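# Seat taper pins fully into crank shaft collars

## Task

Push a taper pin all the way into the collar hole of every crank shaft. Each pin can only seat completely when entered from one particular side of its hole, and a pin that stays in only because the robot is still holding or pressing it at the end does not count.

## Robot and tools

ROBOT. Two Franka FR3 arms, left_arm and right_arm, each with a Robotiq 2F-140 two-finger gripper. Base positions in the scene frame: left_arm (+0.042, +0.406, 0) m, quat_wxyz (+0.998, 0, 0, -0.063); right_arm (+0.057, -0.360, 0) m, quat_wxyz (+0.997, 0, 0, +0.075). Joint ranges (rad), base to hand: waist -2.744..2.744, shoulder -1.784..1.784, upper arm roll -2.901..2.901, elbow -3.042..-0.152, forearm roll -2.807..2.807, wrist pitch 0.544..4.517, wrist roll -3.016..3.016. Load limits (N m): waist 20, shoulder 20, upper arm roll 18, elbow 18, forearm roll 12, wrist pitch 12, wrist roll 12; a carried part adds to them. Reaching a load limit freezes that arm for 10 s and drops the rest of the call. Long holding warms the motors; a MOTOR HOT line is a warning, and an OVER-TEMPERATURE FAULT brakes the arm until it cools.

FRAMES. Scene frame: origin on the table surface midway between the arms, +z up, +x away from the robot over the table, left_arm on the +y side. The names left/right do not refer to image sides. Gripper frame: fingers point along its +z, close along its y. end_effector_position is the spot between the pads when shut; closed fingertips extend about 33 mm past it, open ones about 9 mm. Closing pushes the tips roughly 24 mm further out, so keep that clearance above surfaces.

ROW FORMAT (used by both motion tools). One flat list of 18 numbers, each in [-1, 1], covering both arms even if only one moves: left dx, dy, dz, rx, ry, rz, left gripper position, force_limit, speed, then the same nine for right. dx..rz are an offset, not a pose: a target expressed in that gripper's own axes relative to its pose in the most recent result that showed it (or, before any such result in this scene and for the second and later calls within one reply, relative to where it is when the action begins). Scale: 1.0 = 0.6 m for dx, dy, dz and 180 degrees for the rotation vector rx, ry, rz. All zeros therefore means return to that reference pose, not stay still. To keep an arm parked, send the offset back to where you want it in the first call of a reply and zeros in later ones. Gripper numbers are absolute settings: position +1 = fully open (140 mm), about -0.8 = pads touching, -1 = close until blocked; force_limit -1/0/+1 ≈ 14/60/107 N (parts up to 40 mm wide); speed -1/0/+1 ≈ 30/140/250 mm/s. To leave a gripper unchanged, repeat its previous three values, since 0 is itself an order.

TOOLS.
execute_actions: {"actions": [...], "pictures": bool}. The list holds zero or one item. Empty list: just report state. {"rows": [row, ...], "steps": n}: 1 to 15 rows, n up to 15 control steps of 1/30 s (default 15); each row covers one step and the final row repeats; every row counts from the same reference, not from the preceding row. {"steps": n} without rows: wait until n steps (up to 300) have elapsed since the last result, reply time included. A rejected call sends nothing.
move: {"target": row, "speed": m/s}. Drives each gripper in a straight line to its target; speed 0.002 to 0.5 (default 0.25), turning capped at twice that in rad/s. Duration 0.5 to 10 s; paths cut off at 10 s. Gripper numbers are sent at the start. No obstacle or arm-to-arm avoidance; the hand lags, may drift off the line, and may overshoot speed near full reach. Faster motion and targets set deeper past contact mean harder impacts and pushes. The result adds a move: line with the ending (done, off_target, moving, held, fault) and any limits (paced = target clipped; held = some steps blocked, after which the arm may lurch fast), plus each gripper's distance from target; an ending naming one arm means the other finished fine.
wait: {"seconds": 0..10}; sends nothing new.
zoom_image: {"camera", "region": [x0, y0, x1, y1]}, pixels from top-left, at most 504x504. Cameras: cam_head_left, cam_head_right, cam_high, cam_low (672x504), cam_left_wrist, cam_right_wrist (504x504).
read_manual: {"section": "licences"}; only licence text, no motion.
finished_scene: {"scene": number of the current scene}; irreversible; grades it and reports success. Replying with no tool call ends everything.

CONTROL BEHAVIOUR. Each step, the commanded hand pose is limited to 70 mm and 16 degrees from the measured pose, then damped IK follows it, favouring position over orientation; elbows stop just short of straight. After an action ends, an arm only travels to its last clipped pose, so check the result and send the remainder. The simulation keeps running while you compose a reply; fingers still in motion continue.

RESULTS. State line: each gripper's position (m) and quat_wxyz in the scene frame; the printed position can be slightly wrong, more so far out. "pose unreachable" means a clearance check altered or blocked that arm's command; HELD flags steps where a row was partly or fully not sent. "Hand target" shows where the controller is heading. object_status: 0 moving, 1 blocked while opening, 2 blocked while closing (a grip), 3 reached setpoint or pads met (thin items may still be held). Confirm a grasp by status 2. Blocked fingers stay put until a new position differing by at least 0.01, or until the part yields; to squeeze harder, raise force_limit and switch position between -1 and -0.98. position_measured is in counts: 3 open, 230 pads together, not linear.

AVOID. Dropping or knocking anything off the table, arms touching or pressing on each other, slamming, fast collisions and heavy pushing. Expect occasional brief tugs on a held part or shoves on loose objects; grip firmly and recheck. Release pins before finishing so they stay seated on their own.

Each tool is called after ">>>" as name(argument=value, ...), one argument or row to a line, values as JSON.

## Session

>>> execute_actions(
  actions=[],
)

Scene clock: 0.00 s of 6600.00 s.
left_arm: end_effector_position=(+0.4394, +0.5218, +0.3824) position_measured=3 object_status=3 end_effector_quat_wxyz=(+0.410, +0.646, -0.617, +0.184) | right_arm: end_effector_position=(+0.4213, -0.6402, +0.3441) position_measured=3 object_status=3 end_effector_quat_wxyz=(-0.239, -0.461, +0.848, +0.106)
Joint positions: left_arm=[ 0.746  0.199  0.064 -1.578 -0.535  0.989  0.531] | right_arm=[-0.628  0.112  0.019 -1.622 -0.275  1.28   0.098]
Joint velocities: left_arm=[-0.    -0.    -0.001  0.001  0.001  0.     0.001] | right_arm=[ 0.001  0.002 -0.    -0.    -0.     0.001  0.001]
Hand target (left_arm): +0.439, +0.522, +0.382; +0.410, +0.646, -0.617, +0.184
Hand target (right_arm): +0.421, -0.640, +0.344; -0.239, -0.461, +0.848, +0.106

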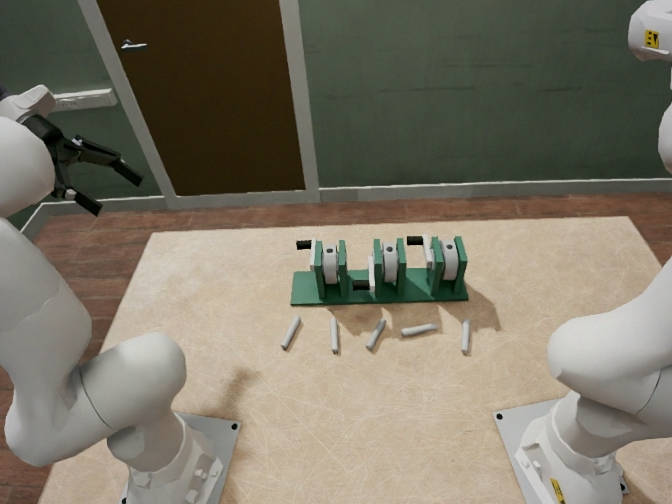

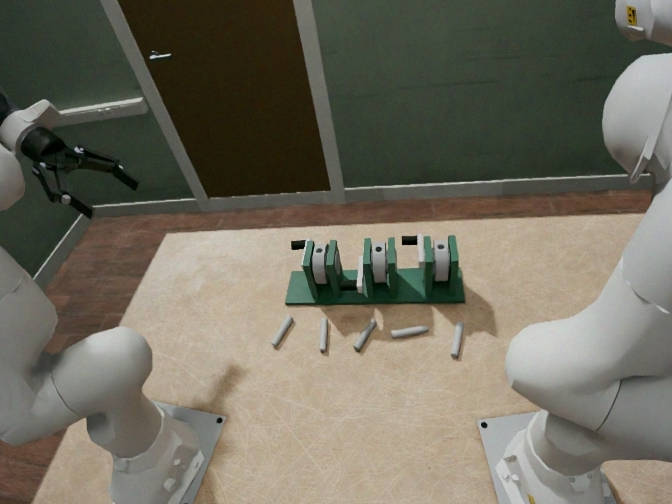

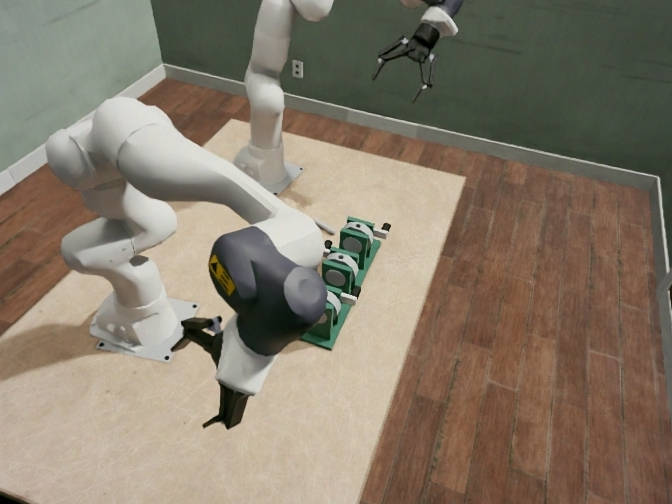

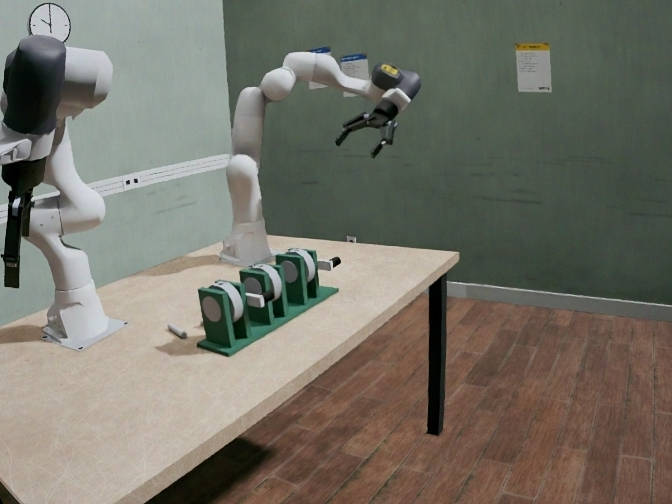

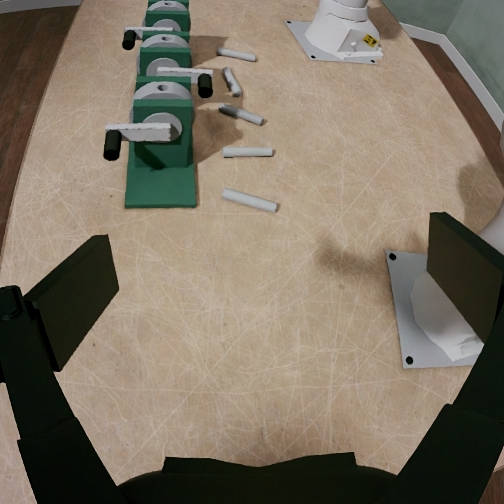

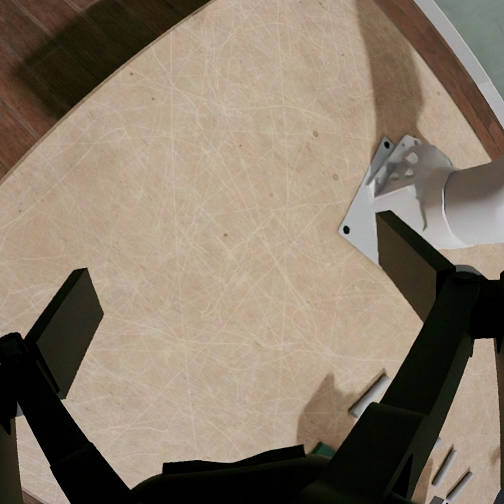

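>>> execute_actions(
  actions=[],
)

Scene clock: 16.50 s of 6600.00 s.
left_arm: end_effector_position=(+0.4394, +0.5218, +0.3824) position_measured=3 object_status=3 end_effector_quat_wxyz=(+0.410, +0.646, -0.617, +0.184) | right_arm: end_effector_position=(+0.4213, -0.6402, +0.3441) position_measured=3 object_status=3 end_effector_quat_wxyz=(-0.239, -0.461, +0.848, +0.106)
Joint positions: left_arm=[ 0.746  0.199  0.064 -1.578 -0.535  0.989  0.531] | right_arm=[-0.628  0.112  0.019 -1.622 -0.275  1.28   0.098]
Joint velocities: left_arm=[ 0.002 -0.    -0.001 -0.     0.    -0.     0.   ] | right_arm=[ 0.     0.001  0.    -0.     0.001  0.     0.001]
Hand target (left_arm): +0.439, +0.522, +0.382; +0.410, +0.646, -0.617, +0.184
Hand target (right_arm): +0.421, -0.640, +0.344; -0.239, -0.461, +0.848, +0.106
Steps of this call (steps 1 to 90: nothing new was sent; then 13.50 s passed at rest). Readings (end_effector_position | what the end effector reports):
1: left_arm (+0.4394, +0.5218, +0.3824) | right_arm (+0.4213, -0.6402, +0.3441) | left_arm position_measured=3 object_status=3 | right_arm position_measured=3 object_status=3
2: left_arm (+0.4394, +0.5218, +0.3824) | right_arm (+0.4213, -0.6402, +0.3441) | left_arm position_measured=3 object_status=3 | right_arm position_measured=3 object_status=3
4: left_arm (+0.4394, +0.5218, +0.3824) | right_arm (+0.4213, -0.6402, +0.3441) | left_arm position_measured=3 object_status=3 | right_arm position_measured=3 object_status=3
8: left_arm (+0.4394, +0.5218, +0.3824) | right_arm (+0.4213, -0.6402, +0.3441) | left_arm position_measured=3 object_status=3 | right_arm position_measured=3 object_status=3
90: the state above

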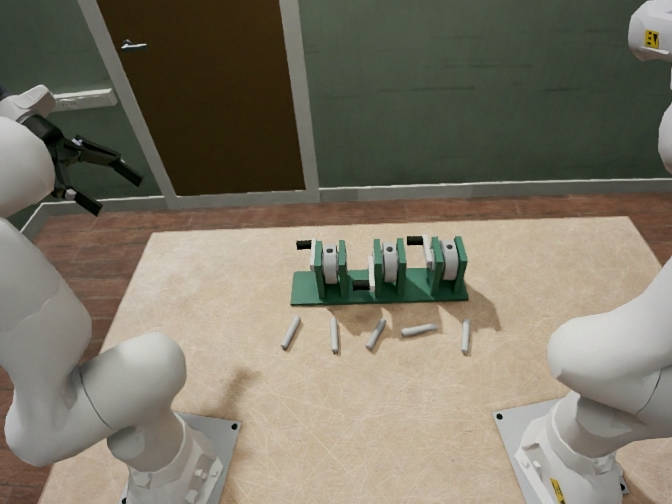

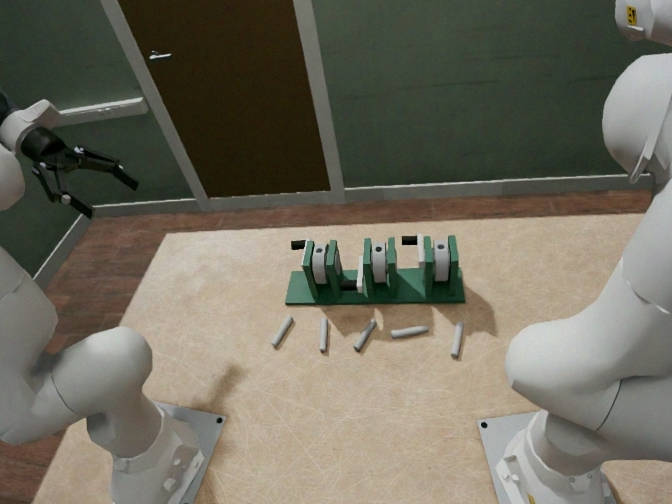

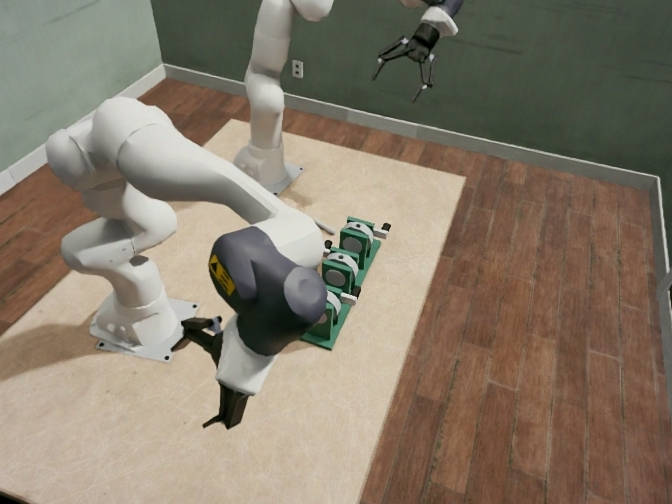

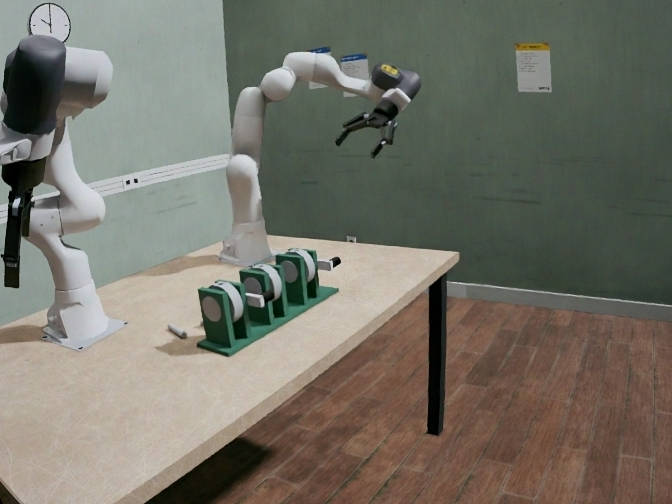

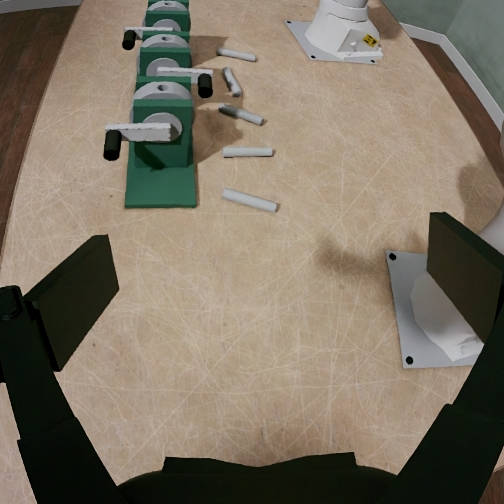

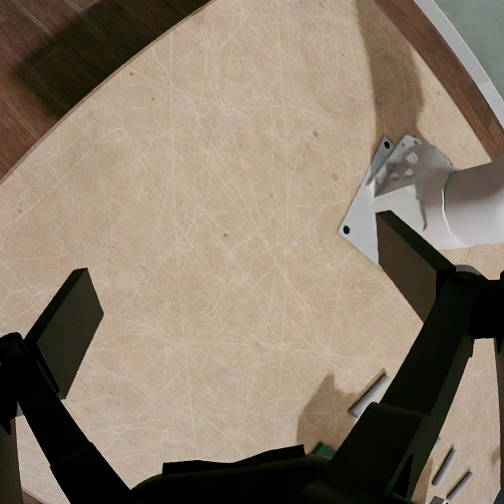

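>>> zoom_image(
  camera="cam_head_left",
  region=[270, 225, 490, 365],
)

>>> zoom_image(
  camera="cam_left_wrist",
  region=[90, 0, 310, 220],
)

Region (270, 225, 490, 365) of cam_head_left's 672x504 image, scaled by 2.291, with more detail than that image has; it fills the top 321 rows of this view, and the rest is white.

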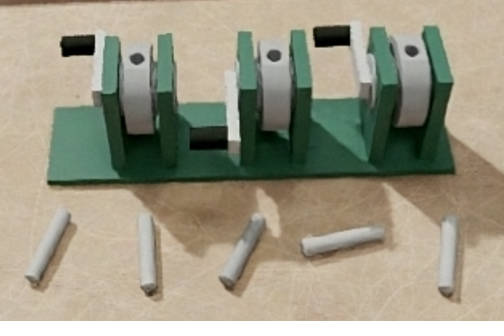

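Region (90, 0, 310, 220) of cam_left_wrist's 504x504 image, scaled by 2.291, with more detail than that image has.

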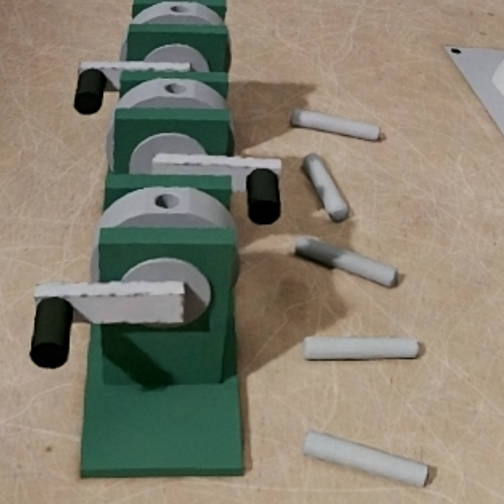

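>>> move(
  target=[0.473,-0.130,0.755,0.0995,-0.167,0.031,1,0,0, 0,0,0,0,0,0,1,0,0],
  speed=0.3,
)

Scene clock: 46.83 s of 6600.00 s.
left_arm: end_effector_position=(+0.4500, -0.0026, +0.2934) position_measured=3 object_status=3 end_effector_quat_wxyz=(+0.110, +0.694, -0.701, +0.122) | right_arm: end_effector_position=(+0.4213, -0.6402, +0.3441) position_measured=3 object_status=3 end_effector_quat_wxyz=(-0.239, -0.461, +0.848, +0.106)
Joint positions: left_arm=[ 0.634 -0.33  -1.077 -2.102 -0.64   2.06  -0.288] | right_arm=[-0.628  0.112  0.019 -1.622 -0.275  1.28   0.098]
Joint velocities: left_arm=[ 0.003  0.    -0.005  0.002 -0.    -0.001 -0.029] | right_arm=[ 0.002  0.     0.    -0.    -0.002 -0.     0.001]
Hand target (left_arm): +0.450, -0.002, +0.294; +0.109, +0.699, -0.697, +0.121
Hand target (right_arm): +0.421, -0.640, +0.344; -0.239, -0.461, +0.848, +0.106
Off the commanded pose (left_arm): 0.015 m, 2 deg.
Off the commanded pose (right_arm): 0.000 m, 0 deg.
After step 90, 24.47 s passed at rest.
move: off_target (left_arm)

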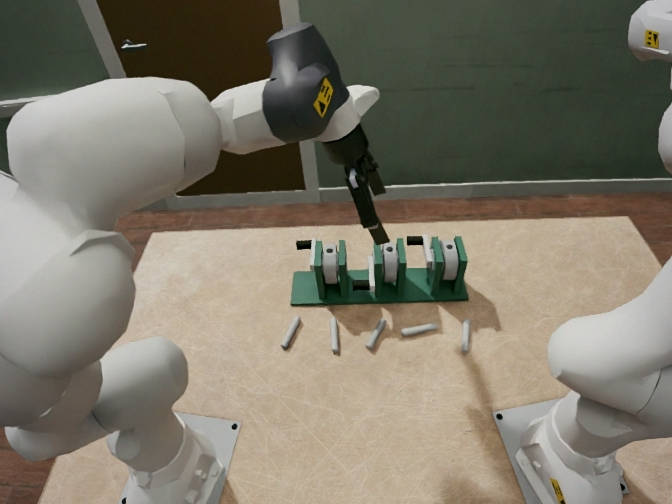

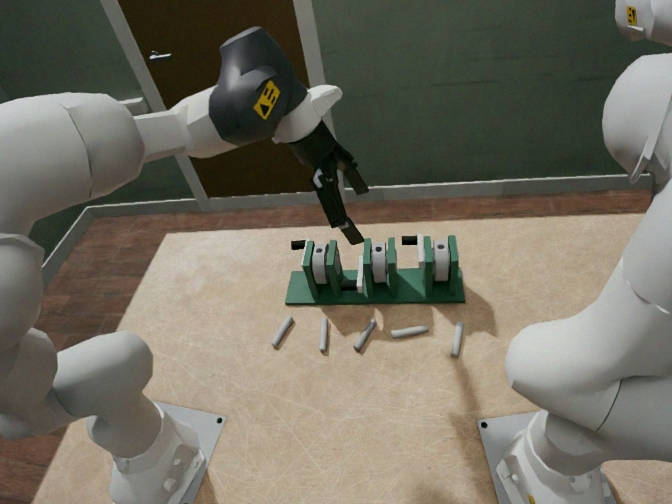

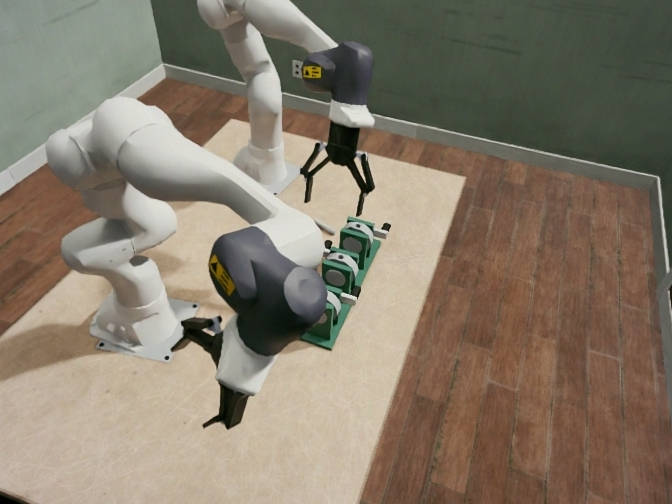

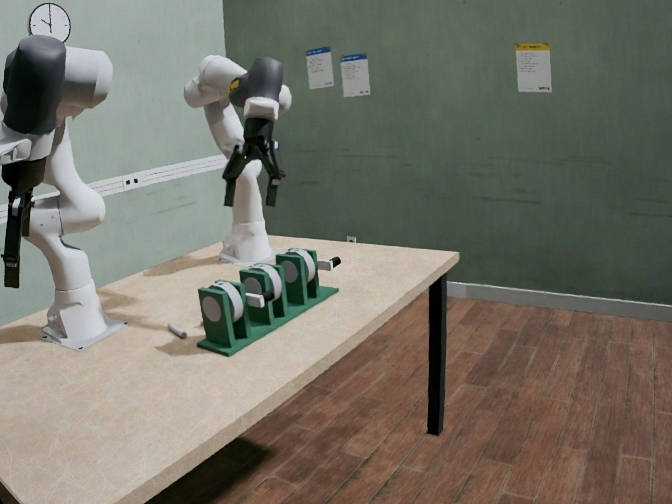

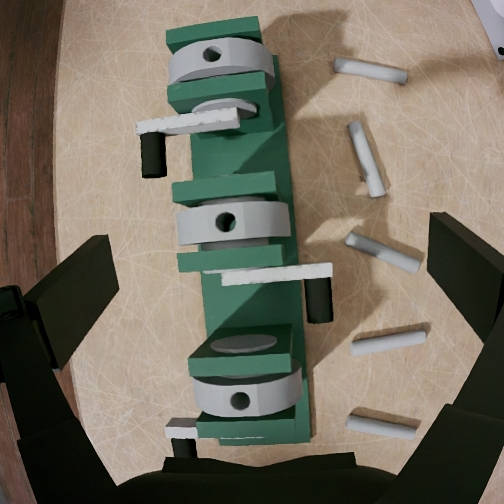

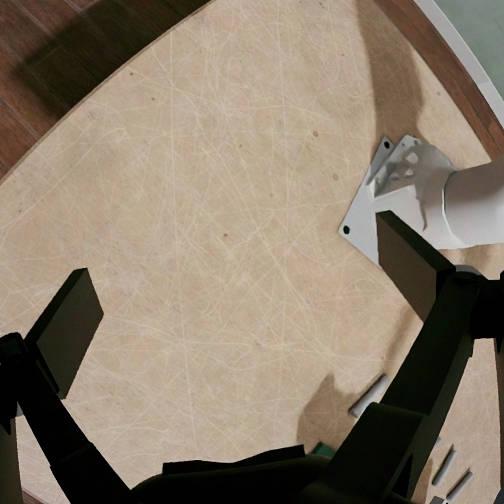

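>>> zoom_image(
  camera="cam_left_wrist",
  region=[180, 20, 250, 90],
)

>>> zoom_image(
  camera="cam_left_wrist",
  region=[192, 187, 262, 257],
)

>>> zoom_image(
  camera="cam_left_wrist",
  region=[205, 365, 275, 435],
)

>>> zoom_image(
  camera="cam_left_wrist",
  region=[300, 40, 460, 290],
)

>>> zoom_image(
  camera="cam_left_wrist",
  region=[320, 310, 460, 450],
)

Region (180, 20, 250, 90) of cam_left_wrist's 504x504 image, scaled by 7.200, with more detail than that image has.

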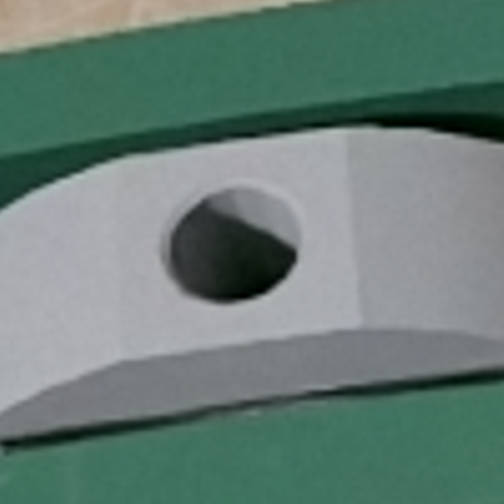

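Region (192, 187, 262, 257) of cam_left_wrist's 504x504 image, scaled by 7.200, with more detail than that image has.

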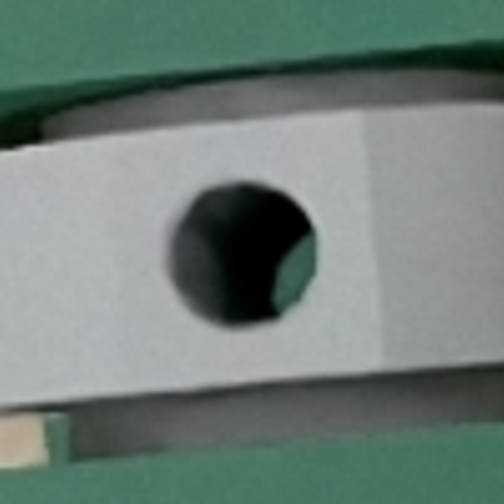

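Region (205, 365, 275, 435) of cam_left_wrist's 504x504 image, scaled by 7.200, with more detail than that image has.

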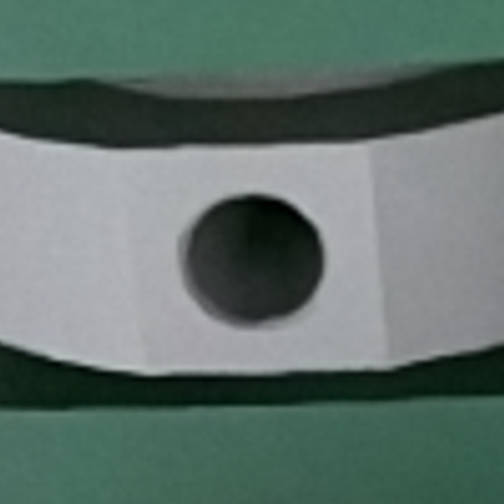

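Region (300, 40, 460, 290) of cam_left_wrist's 504x504 image, scaled by 2.016, with more detail than that image has; it fills the left 323 columns of this view, and the rest is white.

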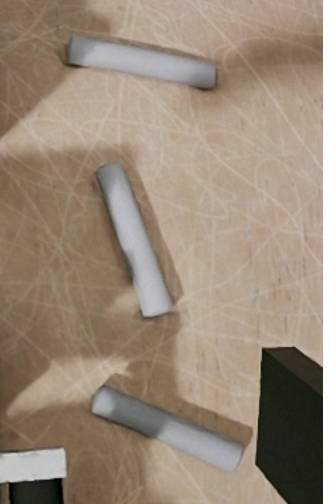

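Region (320, 310, 460, 450) of cam_left_wrist's 504x504 image, scaled by 3.600, with more detail than that image has.

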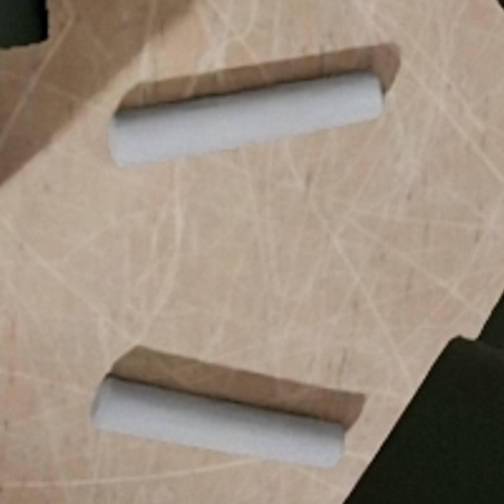

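>>> move(
  target=[-0.1305,0.153,0.1825,0.1872,-0.1025,0.0289,-0.45,0,0, 0,0,0,0,0,0,1,0,0],
  speed=0.2,
)

Scene clock: 110.10 s of 6600.00 s.
left_arm: end_effector_position=(+0.3676, +0.0333, +0.1697) position_measured=186 object_status=3 end_effector_quat_wxyz=(-0.215, +0.672, -0.674, +0.219) | right_arm: end_effector_position=(+0.4213, -0.6402, +0.3441) position_measured=3 object_status=3 end_effector_quat_wxyz=(-0.239, -0.461, +0.848, +0.106)
Joint positions: left_arm=[ 0.35  -1.112 -1.438 -2.633 -0.936  2.487 -0.489] | right_arm=[-0.628  0.112  0.019 -1.622 -0.275  1.28   0.098]
Joint velocities: left_arm=[-0.002  0.001 -0.    -0.001 -0.003  0.    -0.025] | right_arm=[-0.    -0.001 -0.001 -0.001 -0.     0.001  0.001]
Hand target (left_arm): +0.367, +0.034, +0.169; -0.213, +0.678, -0.669, +0.219
Hand target (right_arm): +0.421, -0.640, +0.344; -0.239, -0.461, +0.848, +0.106
Off the commanded pose (left_arm): 0.010 m, 1 deg.
Off the commanded pose (right_arm): 0.000 m, 0 deg.
After step 90, 57.87 s passed at rest.
move: off_target (left_arm)

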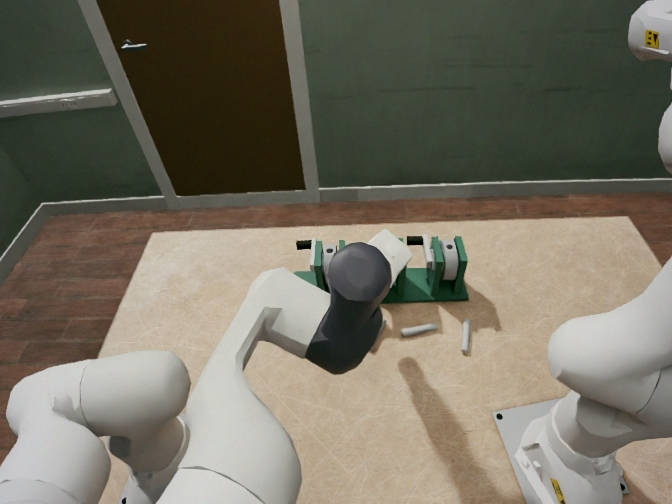

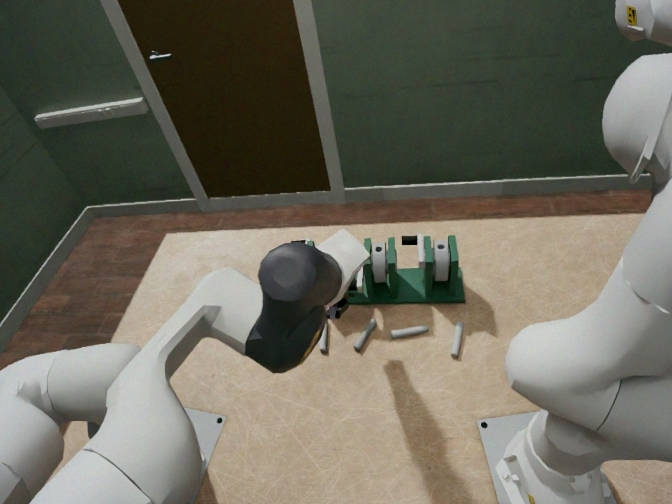

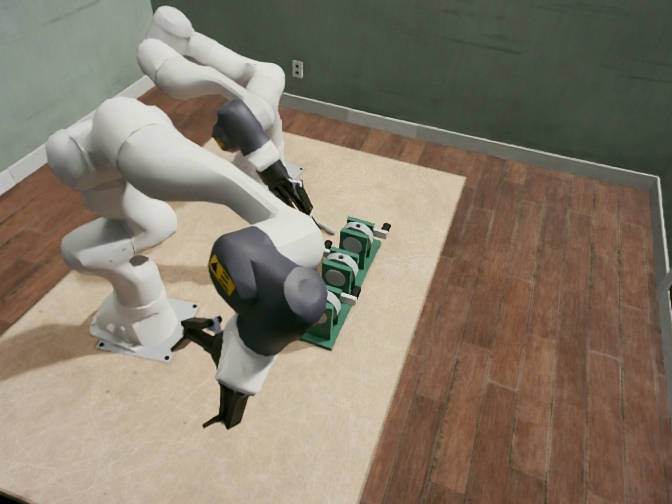

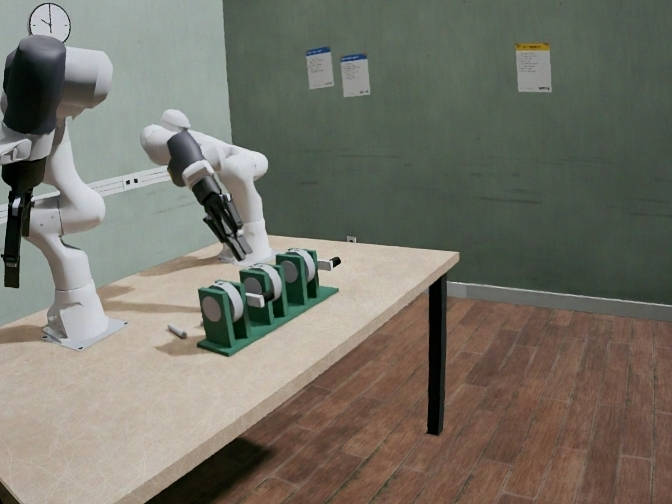

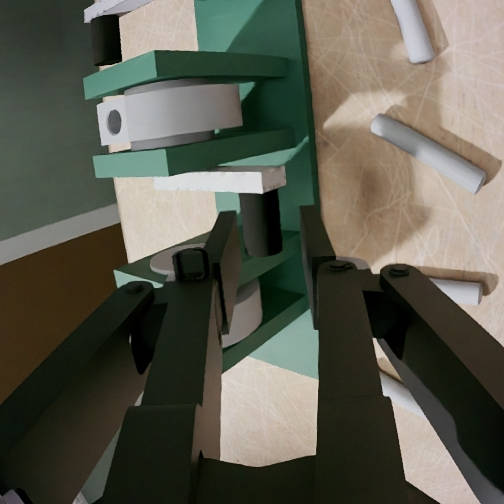

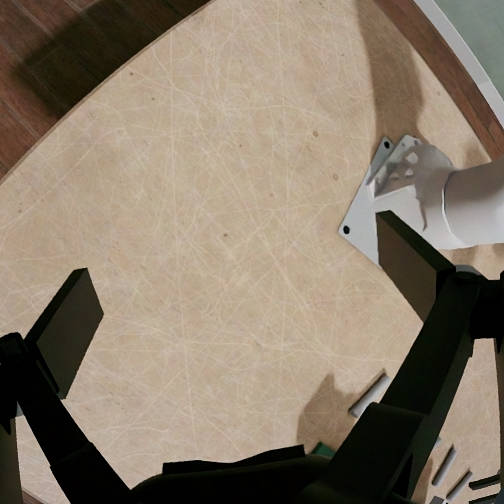

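>>> move(
  target=[-0.016,0,0.06,0,0,0,-0.45,0,0, 0,0,0,0,0,0,1,0,0],
  speed=0.08,
)

Scene clock: 126.87 s of 6600.00 s.
left_arm: end_effector_position=(+0.3871, +0.0409, +0.1402) position_measured=186 object_status=3 end_effector_quat_wxyz=(-0.214, +0.674, -0.673, +0.218) | right_arm: end_effector_position=(+0.4213, -0.6402, +0.3441) position_measured=3 object_status=3 end_effector_quat_wxyz=(-0.239, -0.461, +0.848, +0.106)
Joint positions: left_arm=[ 0.442 -1.047 -1.538 -2.637 -1.001  2.6   -0.438] | right_arm=[-0.628  0.112  0.019 -1.622 -0.275  1.28   0.098]
Joint velocities: left_arm=[ 0.     0.008 -0.001  0.002 -0.     0.018  0.015] | right_arm=[-0.    -0.     0.001  0.     0.    -0.     0.001]
Hand target (left_arm): +0.389, +0.042, +0.140; -0.216, +0.672, -0.674, +0.218
Hand target (right_arm): +0.421, -0.640, +0.344; -0.239, -0.461, +0.848, +0.106
Off the commanded pose (left_arm): 0.002 m, 0 deg.
Off the commanded pose (right_arm): 0.000 m, 0 deg.
After step 90, 12.73 s passed at rest.
move: done

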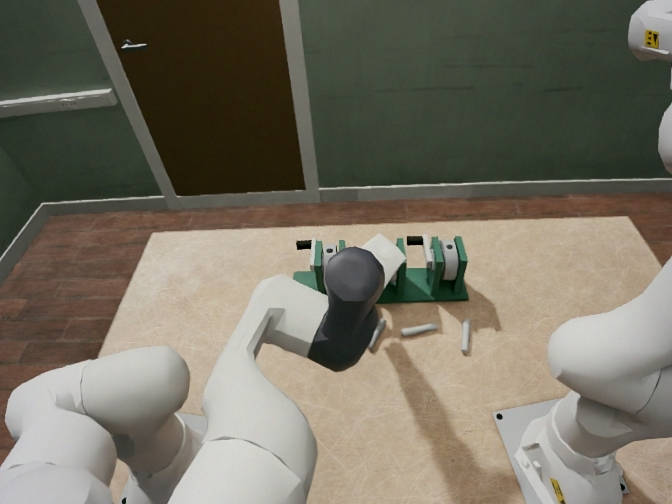

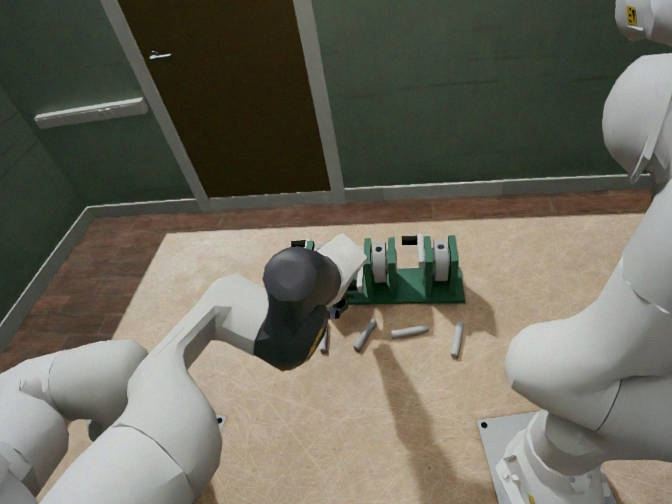

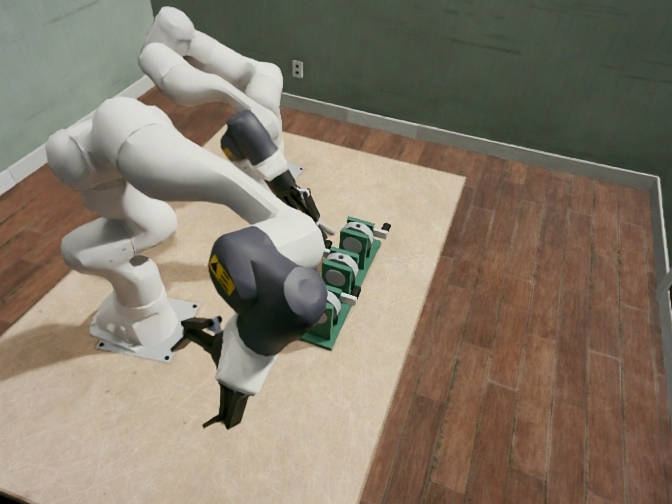

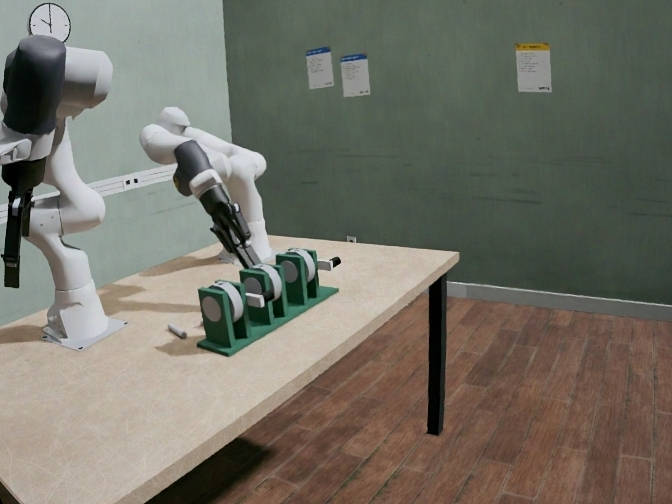

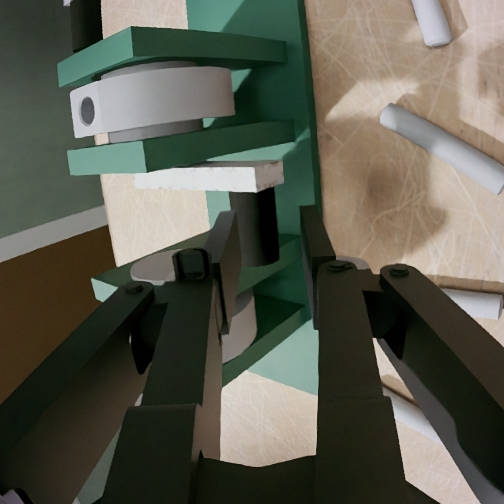

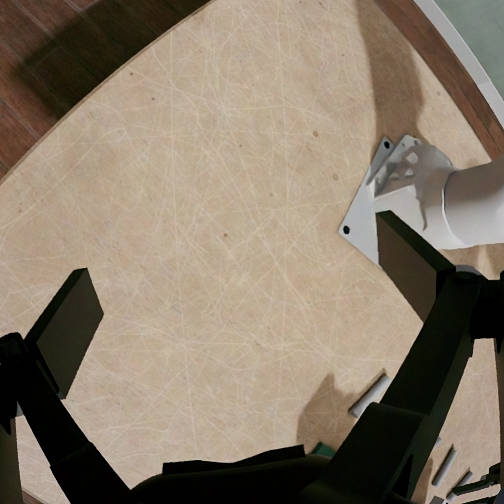

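>>> move(
  target=[-0.002,-0.010,0.02,0,0,0,-0.38,0,0, 0,0,0,0,0,0,1,0,0],
  speed=0.04,
)

>>> zoom_image(
  camera="cam_high",
  region=[270, 170, 410, 290],
)

Scene clock: 133.97 s of 6600.00 s.
left_arm: end_effector_position=(+0.3975, +0.0441, +0.1327) position_measured=177 object_status=3 end_effector_quat_wxyz=(-0.215, +0.676, -0.671, +0.215) | right_arm: end_effector_position=(+0.4213, -0.6402, +0.3441) position_measured=3 object_status=3 end_effector_quat_wxyz=(-0.239, -0.461, +0.848, +0.106)
Joint positions: left_arm=[ 0.491 -1.022 -1.567 -2.626 -1.011  2.63  -0.419] | right_arm=[-0.628  0.112  0.019 -1.622 -0.275  1.28   0.098]
Joint velocities: left_arm=[ 0.002  0.011 -0.005  0.003  0.001  0.021  0.013] | right_arm=[-0.002 -0.001 -0.001  0.001 -0.002 -0.001 -0.001]
Hand target (left_arm): +0.399, +0.042, +0.134; -0.215, +0.674, -0.673, +0.217
Hand target (right_arm): +0.421, -0.640, +0.344; -0.239, -0.461, +0.848, +0.106
Off the commanded pose (left_arm): 0.003 m, 0 deg.
Off the commanded pose (right_arm): 0.000 m, 0 deg.
After step 90, 3.37 s passed at rest.
move: done

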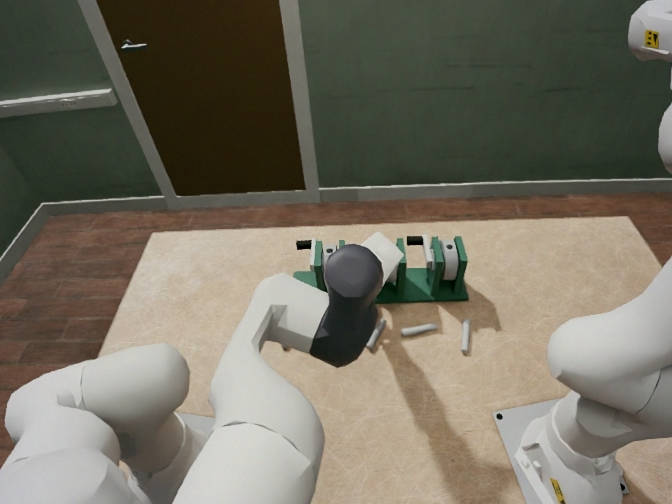

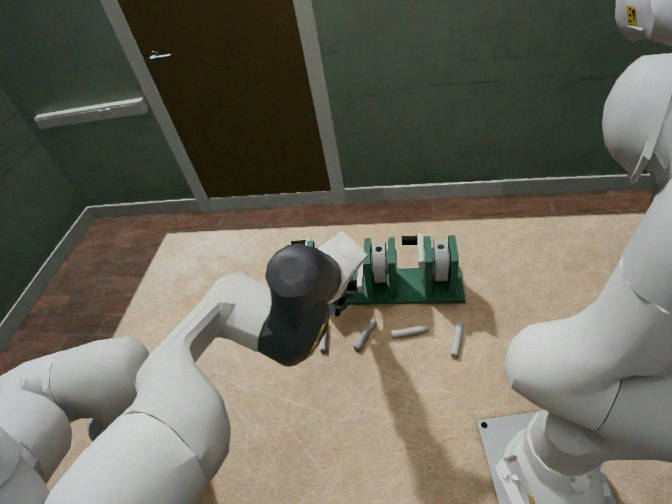

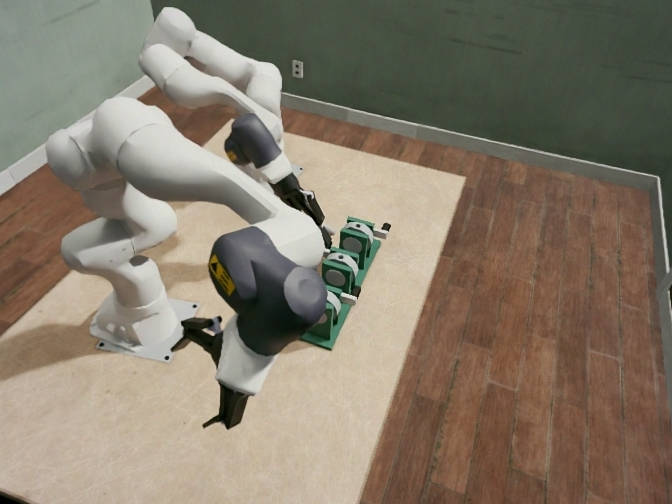

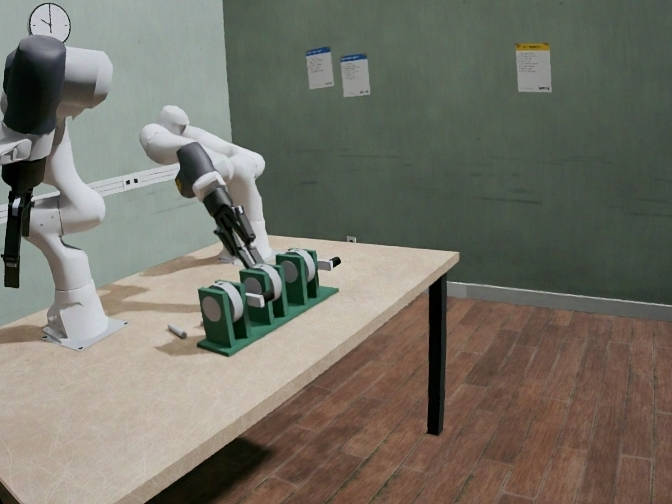

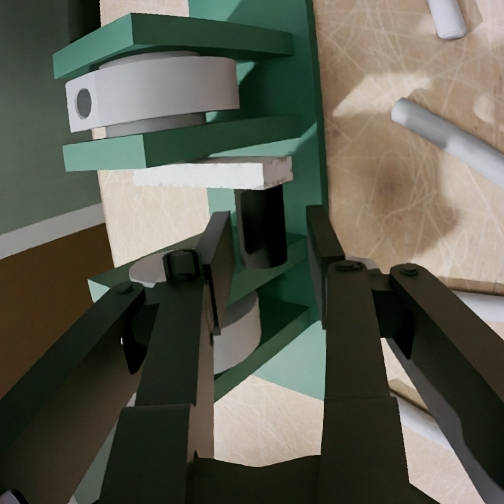

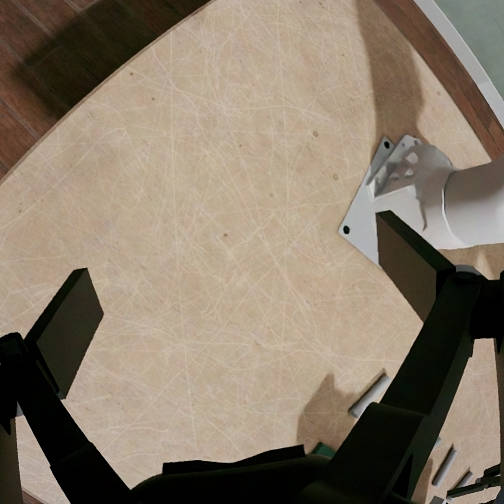

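Region (270, 170, 410, 290) of cam_high's 672x504 image, scaled by 3.600, with more detail than that image has; it fills the top 432 rows of this view, and the rest is white.

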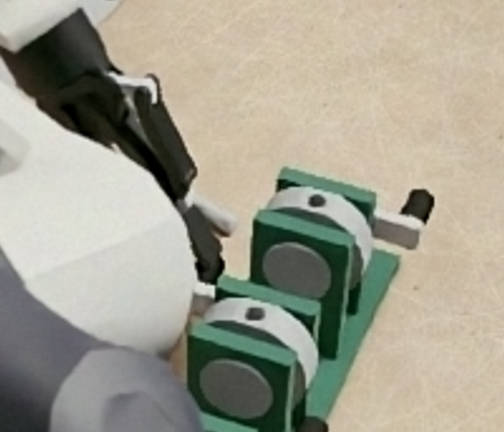

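>>> move(
  target=[0.002,-0.006,0.058,0,0,0,-0.38,0,0, 0.207,0.259,0.097,0,0,0,1,0,0],
  speed=0.12,
)

>>> zoom_image(
  camera="cam_high",
  region=[270, 190, 410, 310],
)

Scene clock: 143.37 s of 6600.00 s.
left_arm: end_effector_position=(+0.4196, +0.0439, +0.1055) position_measured=177 object_status=3 end_effector_quat_wxyz=(-0.215, +0.677, -0.671, +0.212) | right_arm: end_effector_position=(+0.2227, -0.6613, +0.3991) position_measured=3 object_status=3 end_effector_quat_wxyz=(-0.239, -0.457, +0.851, +0.102)
Joint positions: left_arm=[ 0.631 -0.964 -1.686 -2.587 -1.055  2.73  -0.372] | right_arm=[-0.706 -0.376 -0.118 -2.032 -0.41   1.276 -0.115]
Joint velocities: left_arm=[0.002 0.003 0.001 0.001 0.001 0.006 0.005] | right_arm=[ 0.001 -0.002 -0.001 -0.001 -0.001 -0.    -0.026]
Hand target (left_arm): +0.421, +0.042, +0.106; -0.215, +0.676, -0.672, +0.214
Hand target (right_arm): +0.221, -0.661, +0.399; -0.240, -0.461, +0.848, +0.105
Off the commanded pose (left_arm): 0.002 m, 0 deg.
Off the commanded pose (right_arm): 0.005 m, 1 deg.
After step 90, 4.13 s passed at rest.
move: off_target (right_arm)

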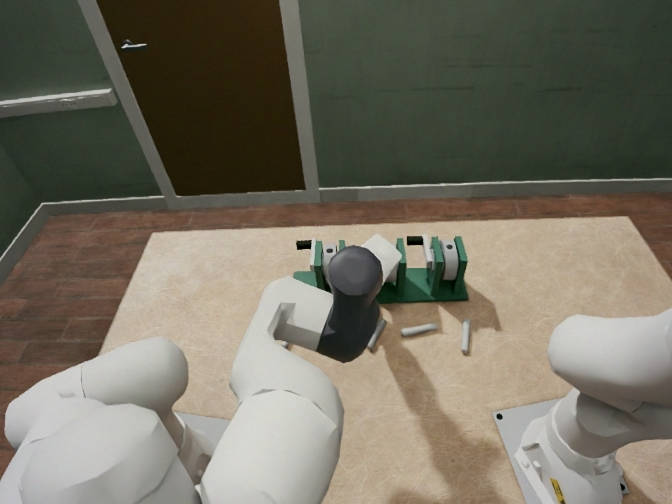

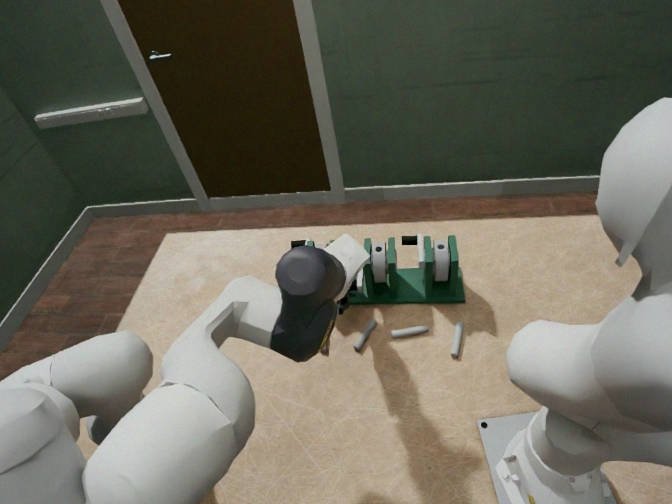

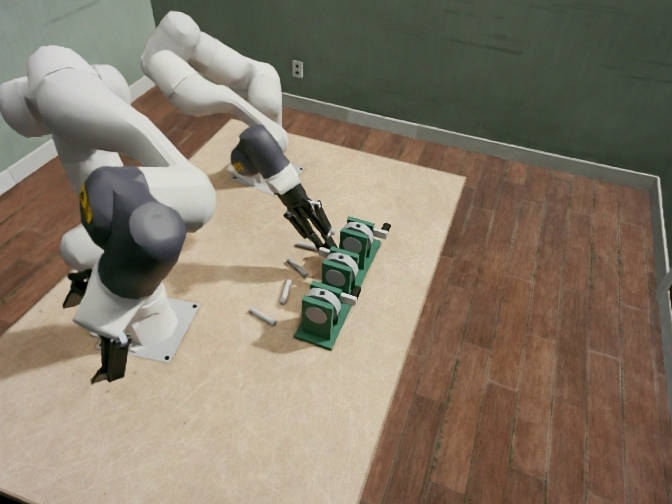

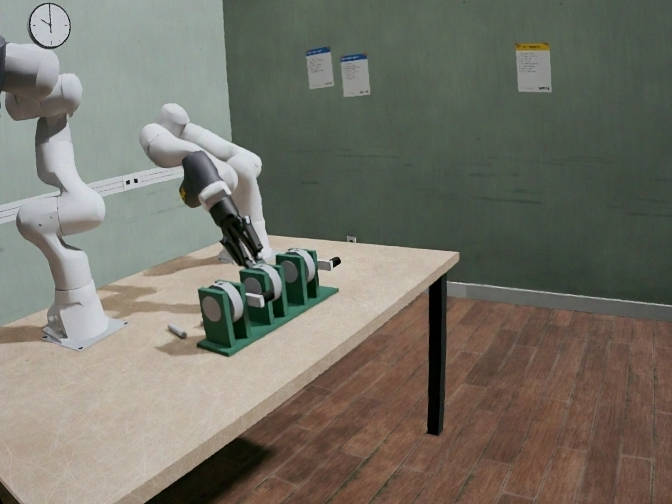

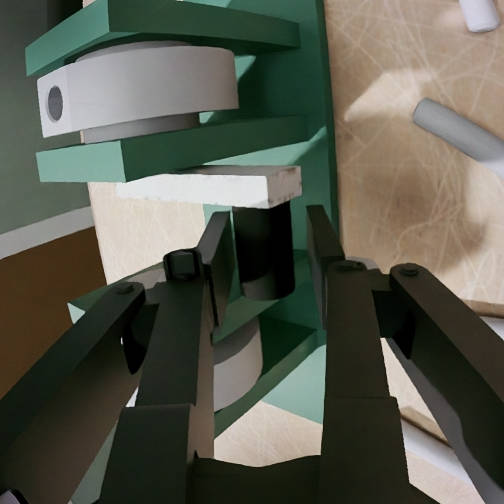

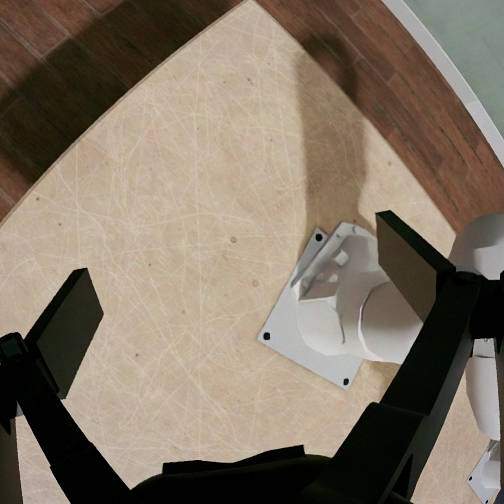

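Region (270, 190, 410, 310) of cam_high's 672x504 image, scaled by 3.600, with more detail than that image has; it fills the top 432 rows of this view, and the rest is white.

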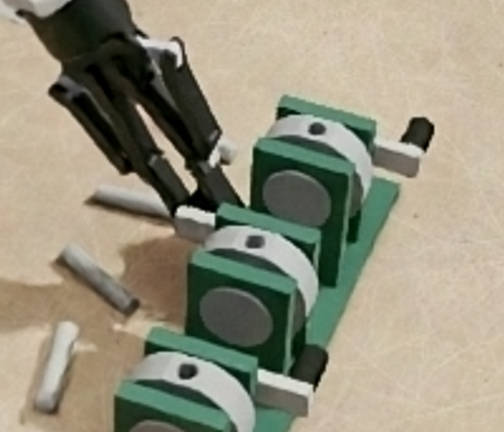

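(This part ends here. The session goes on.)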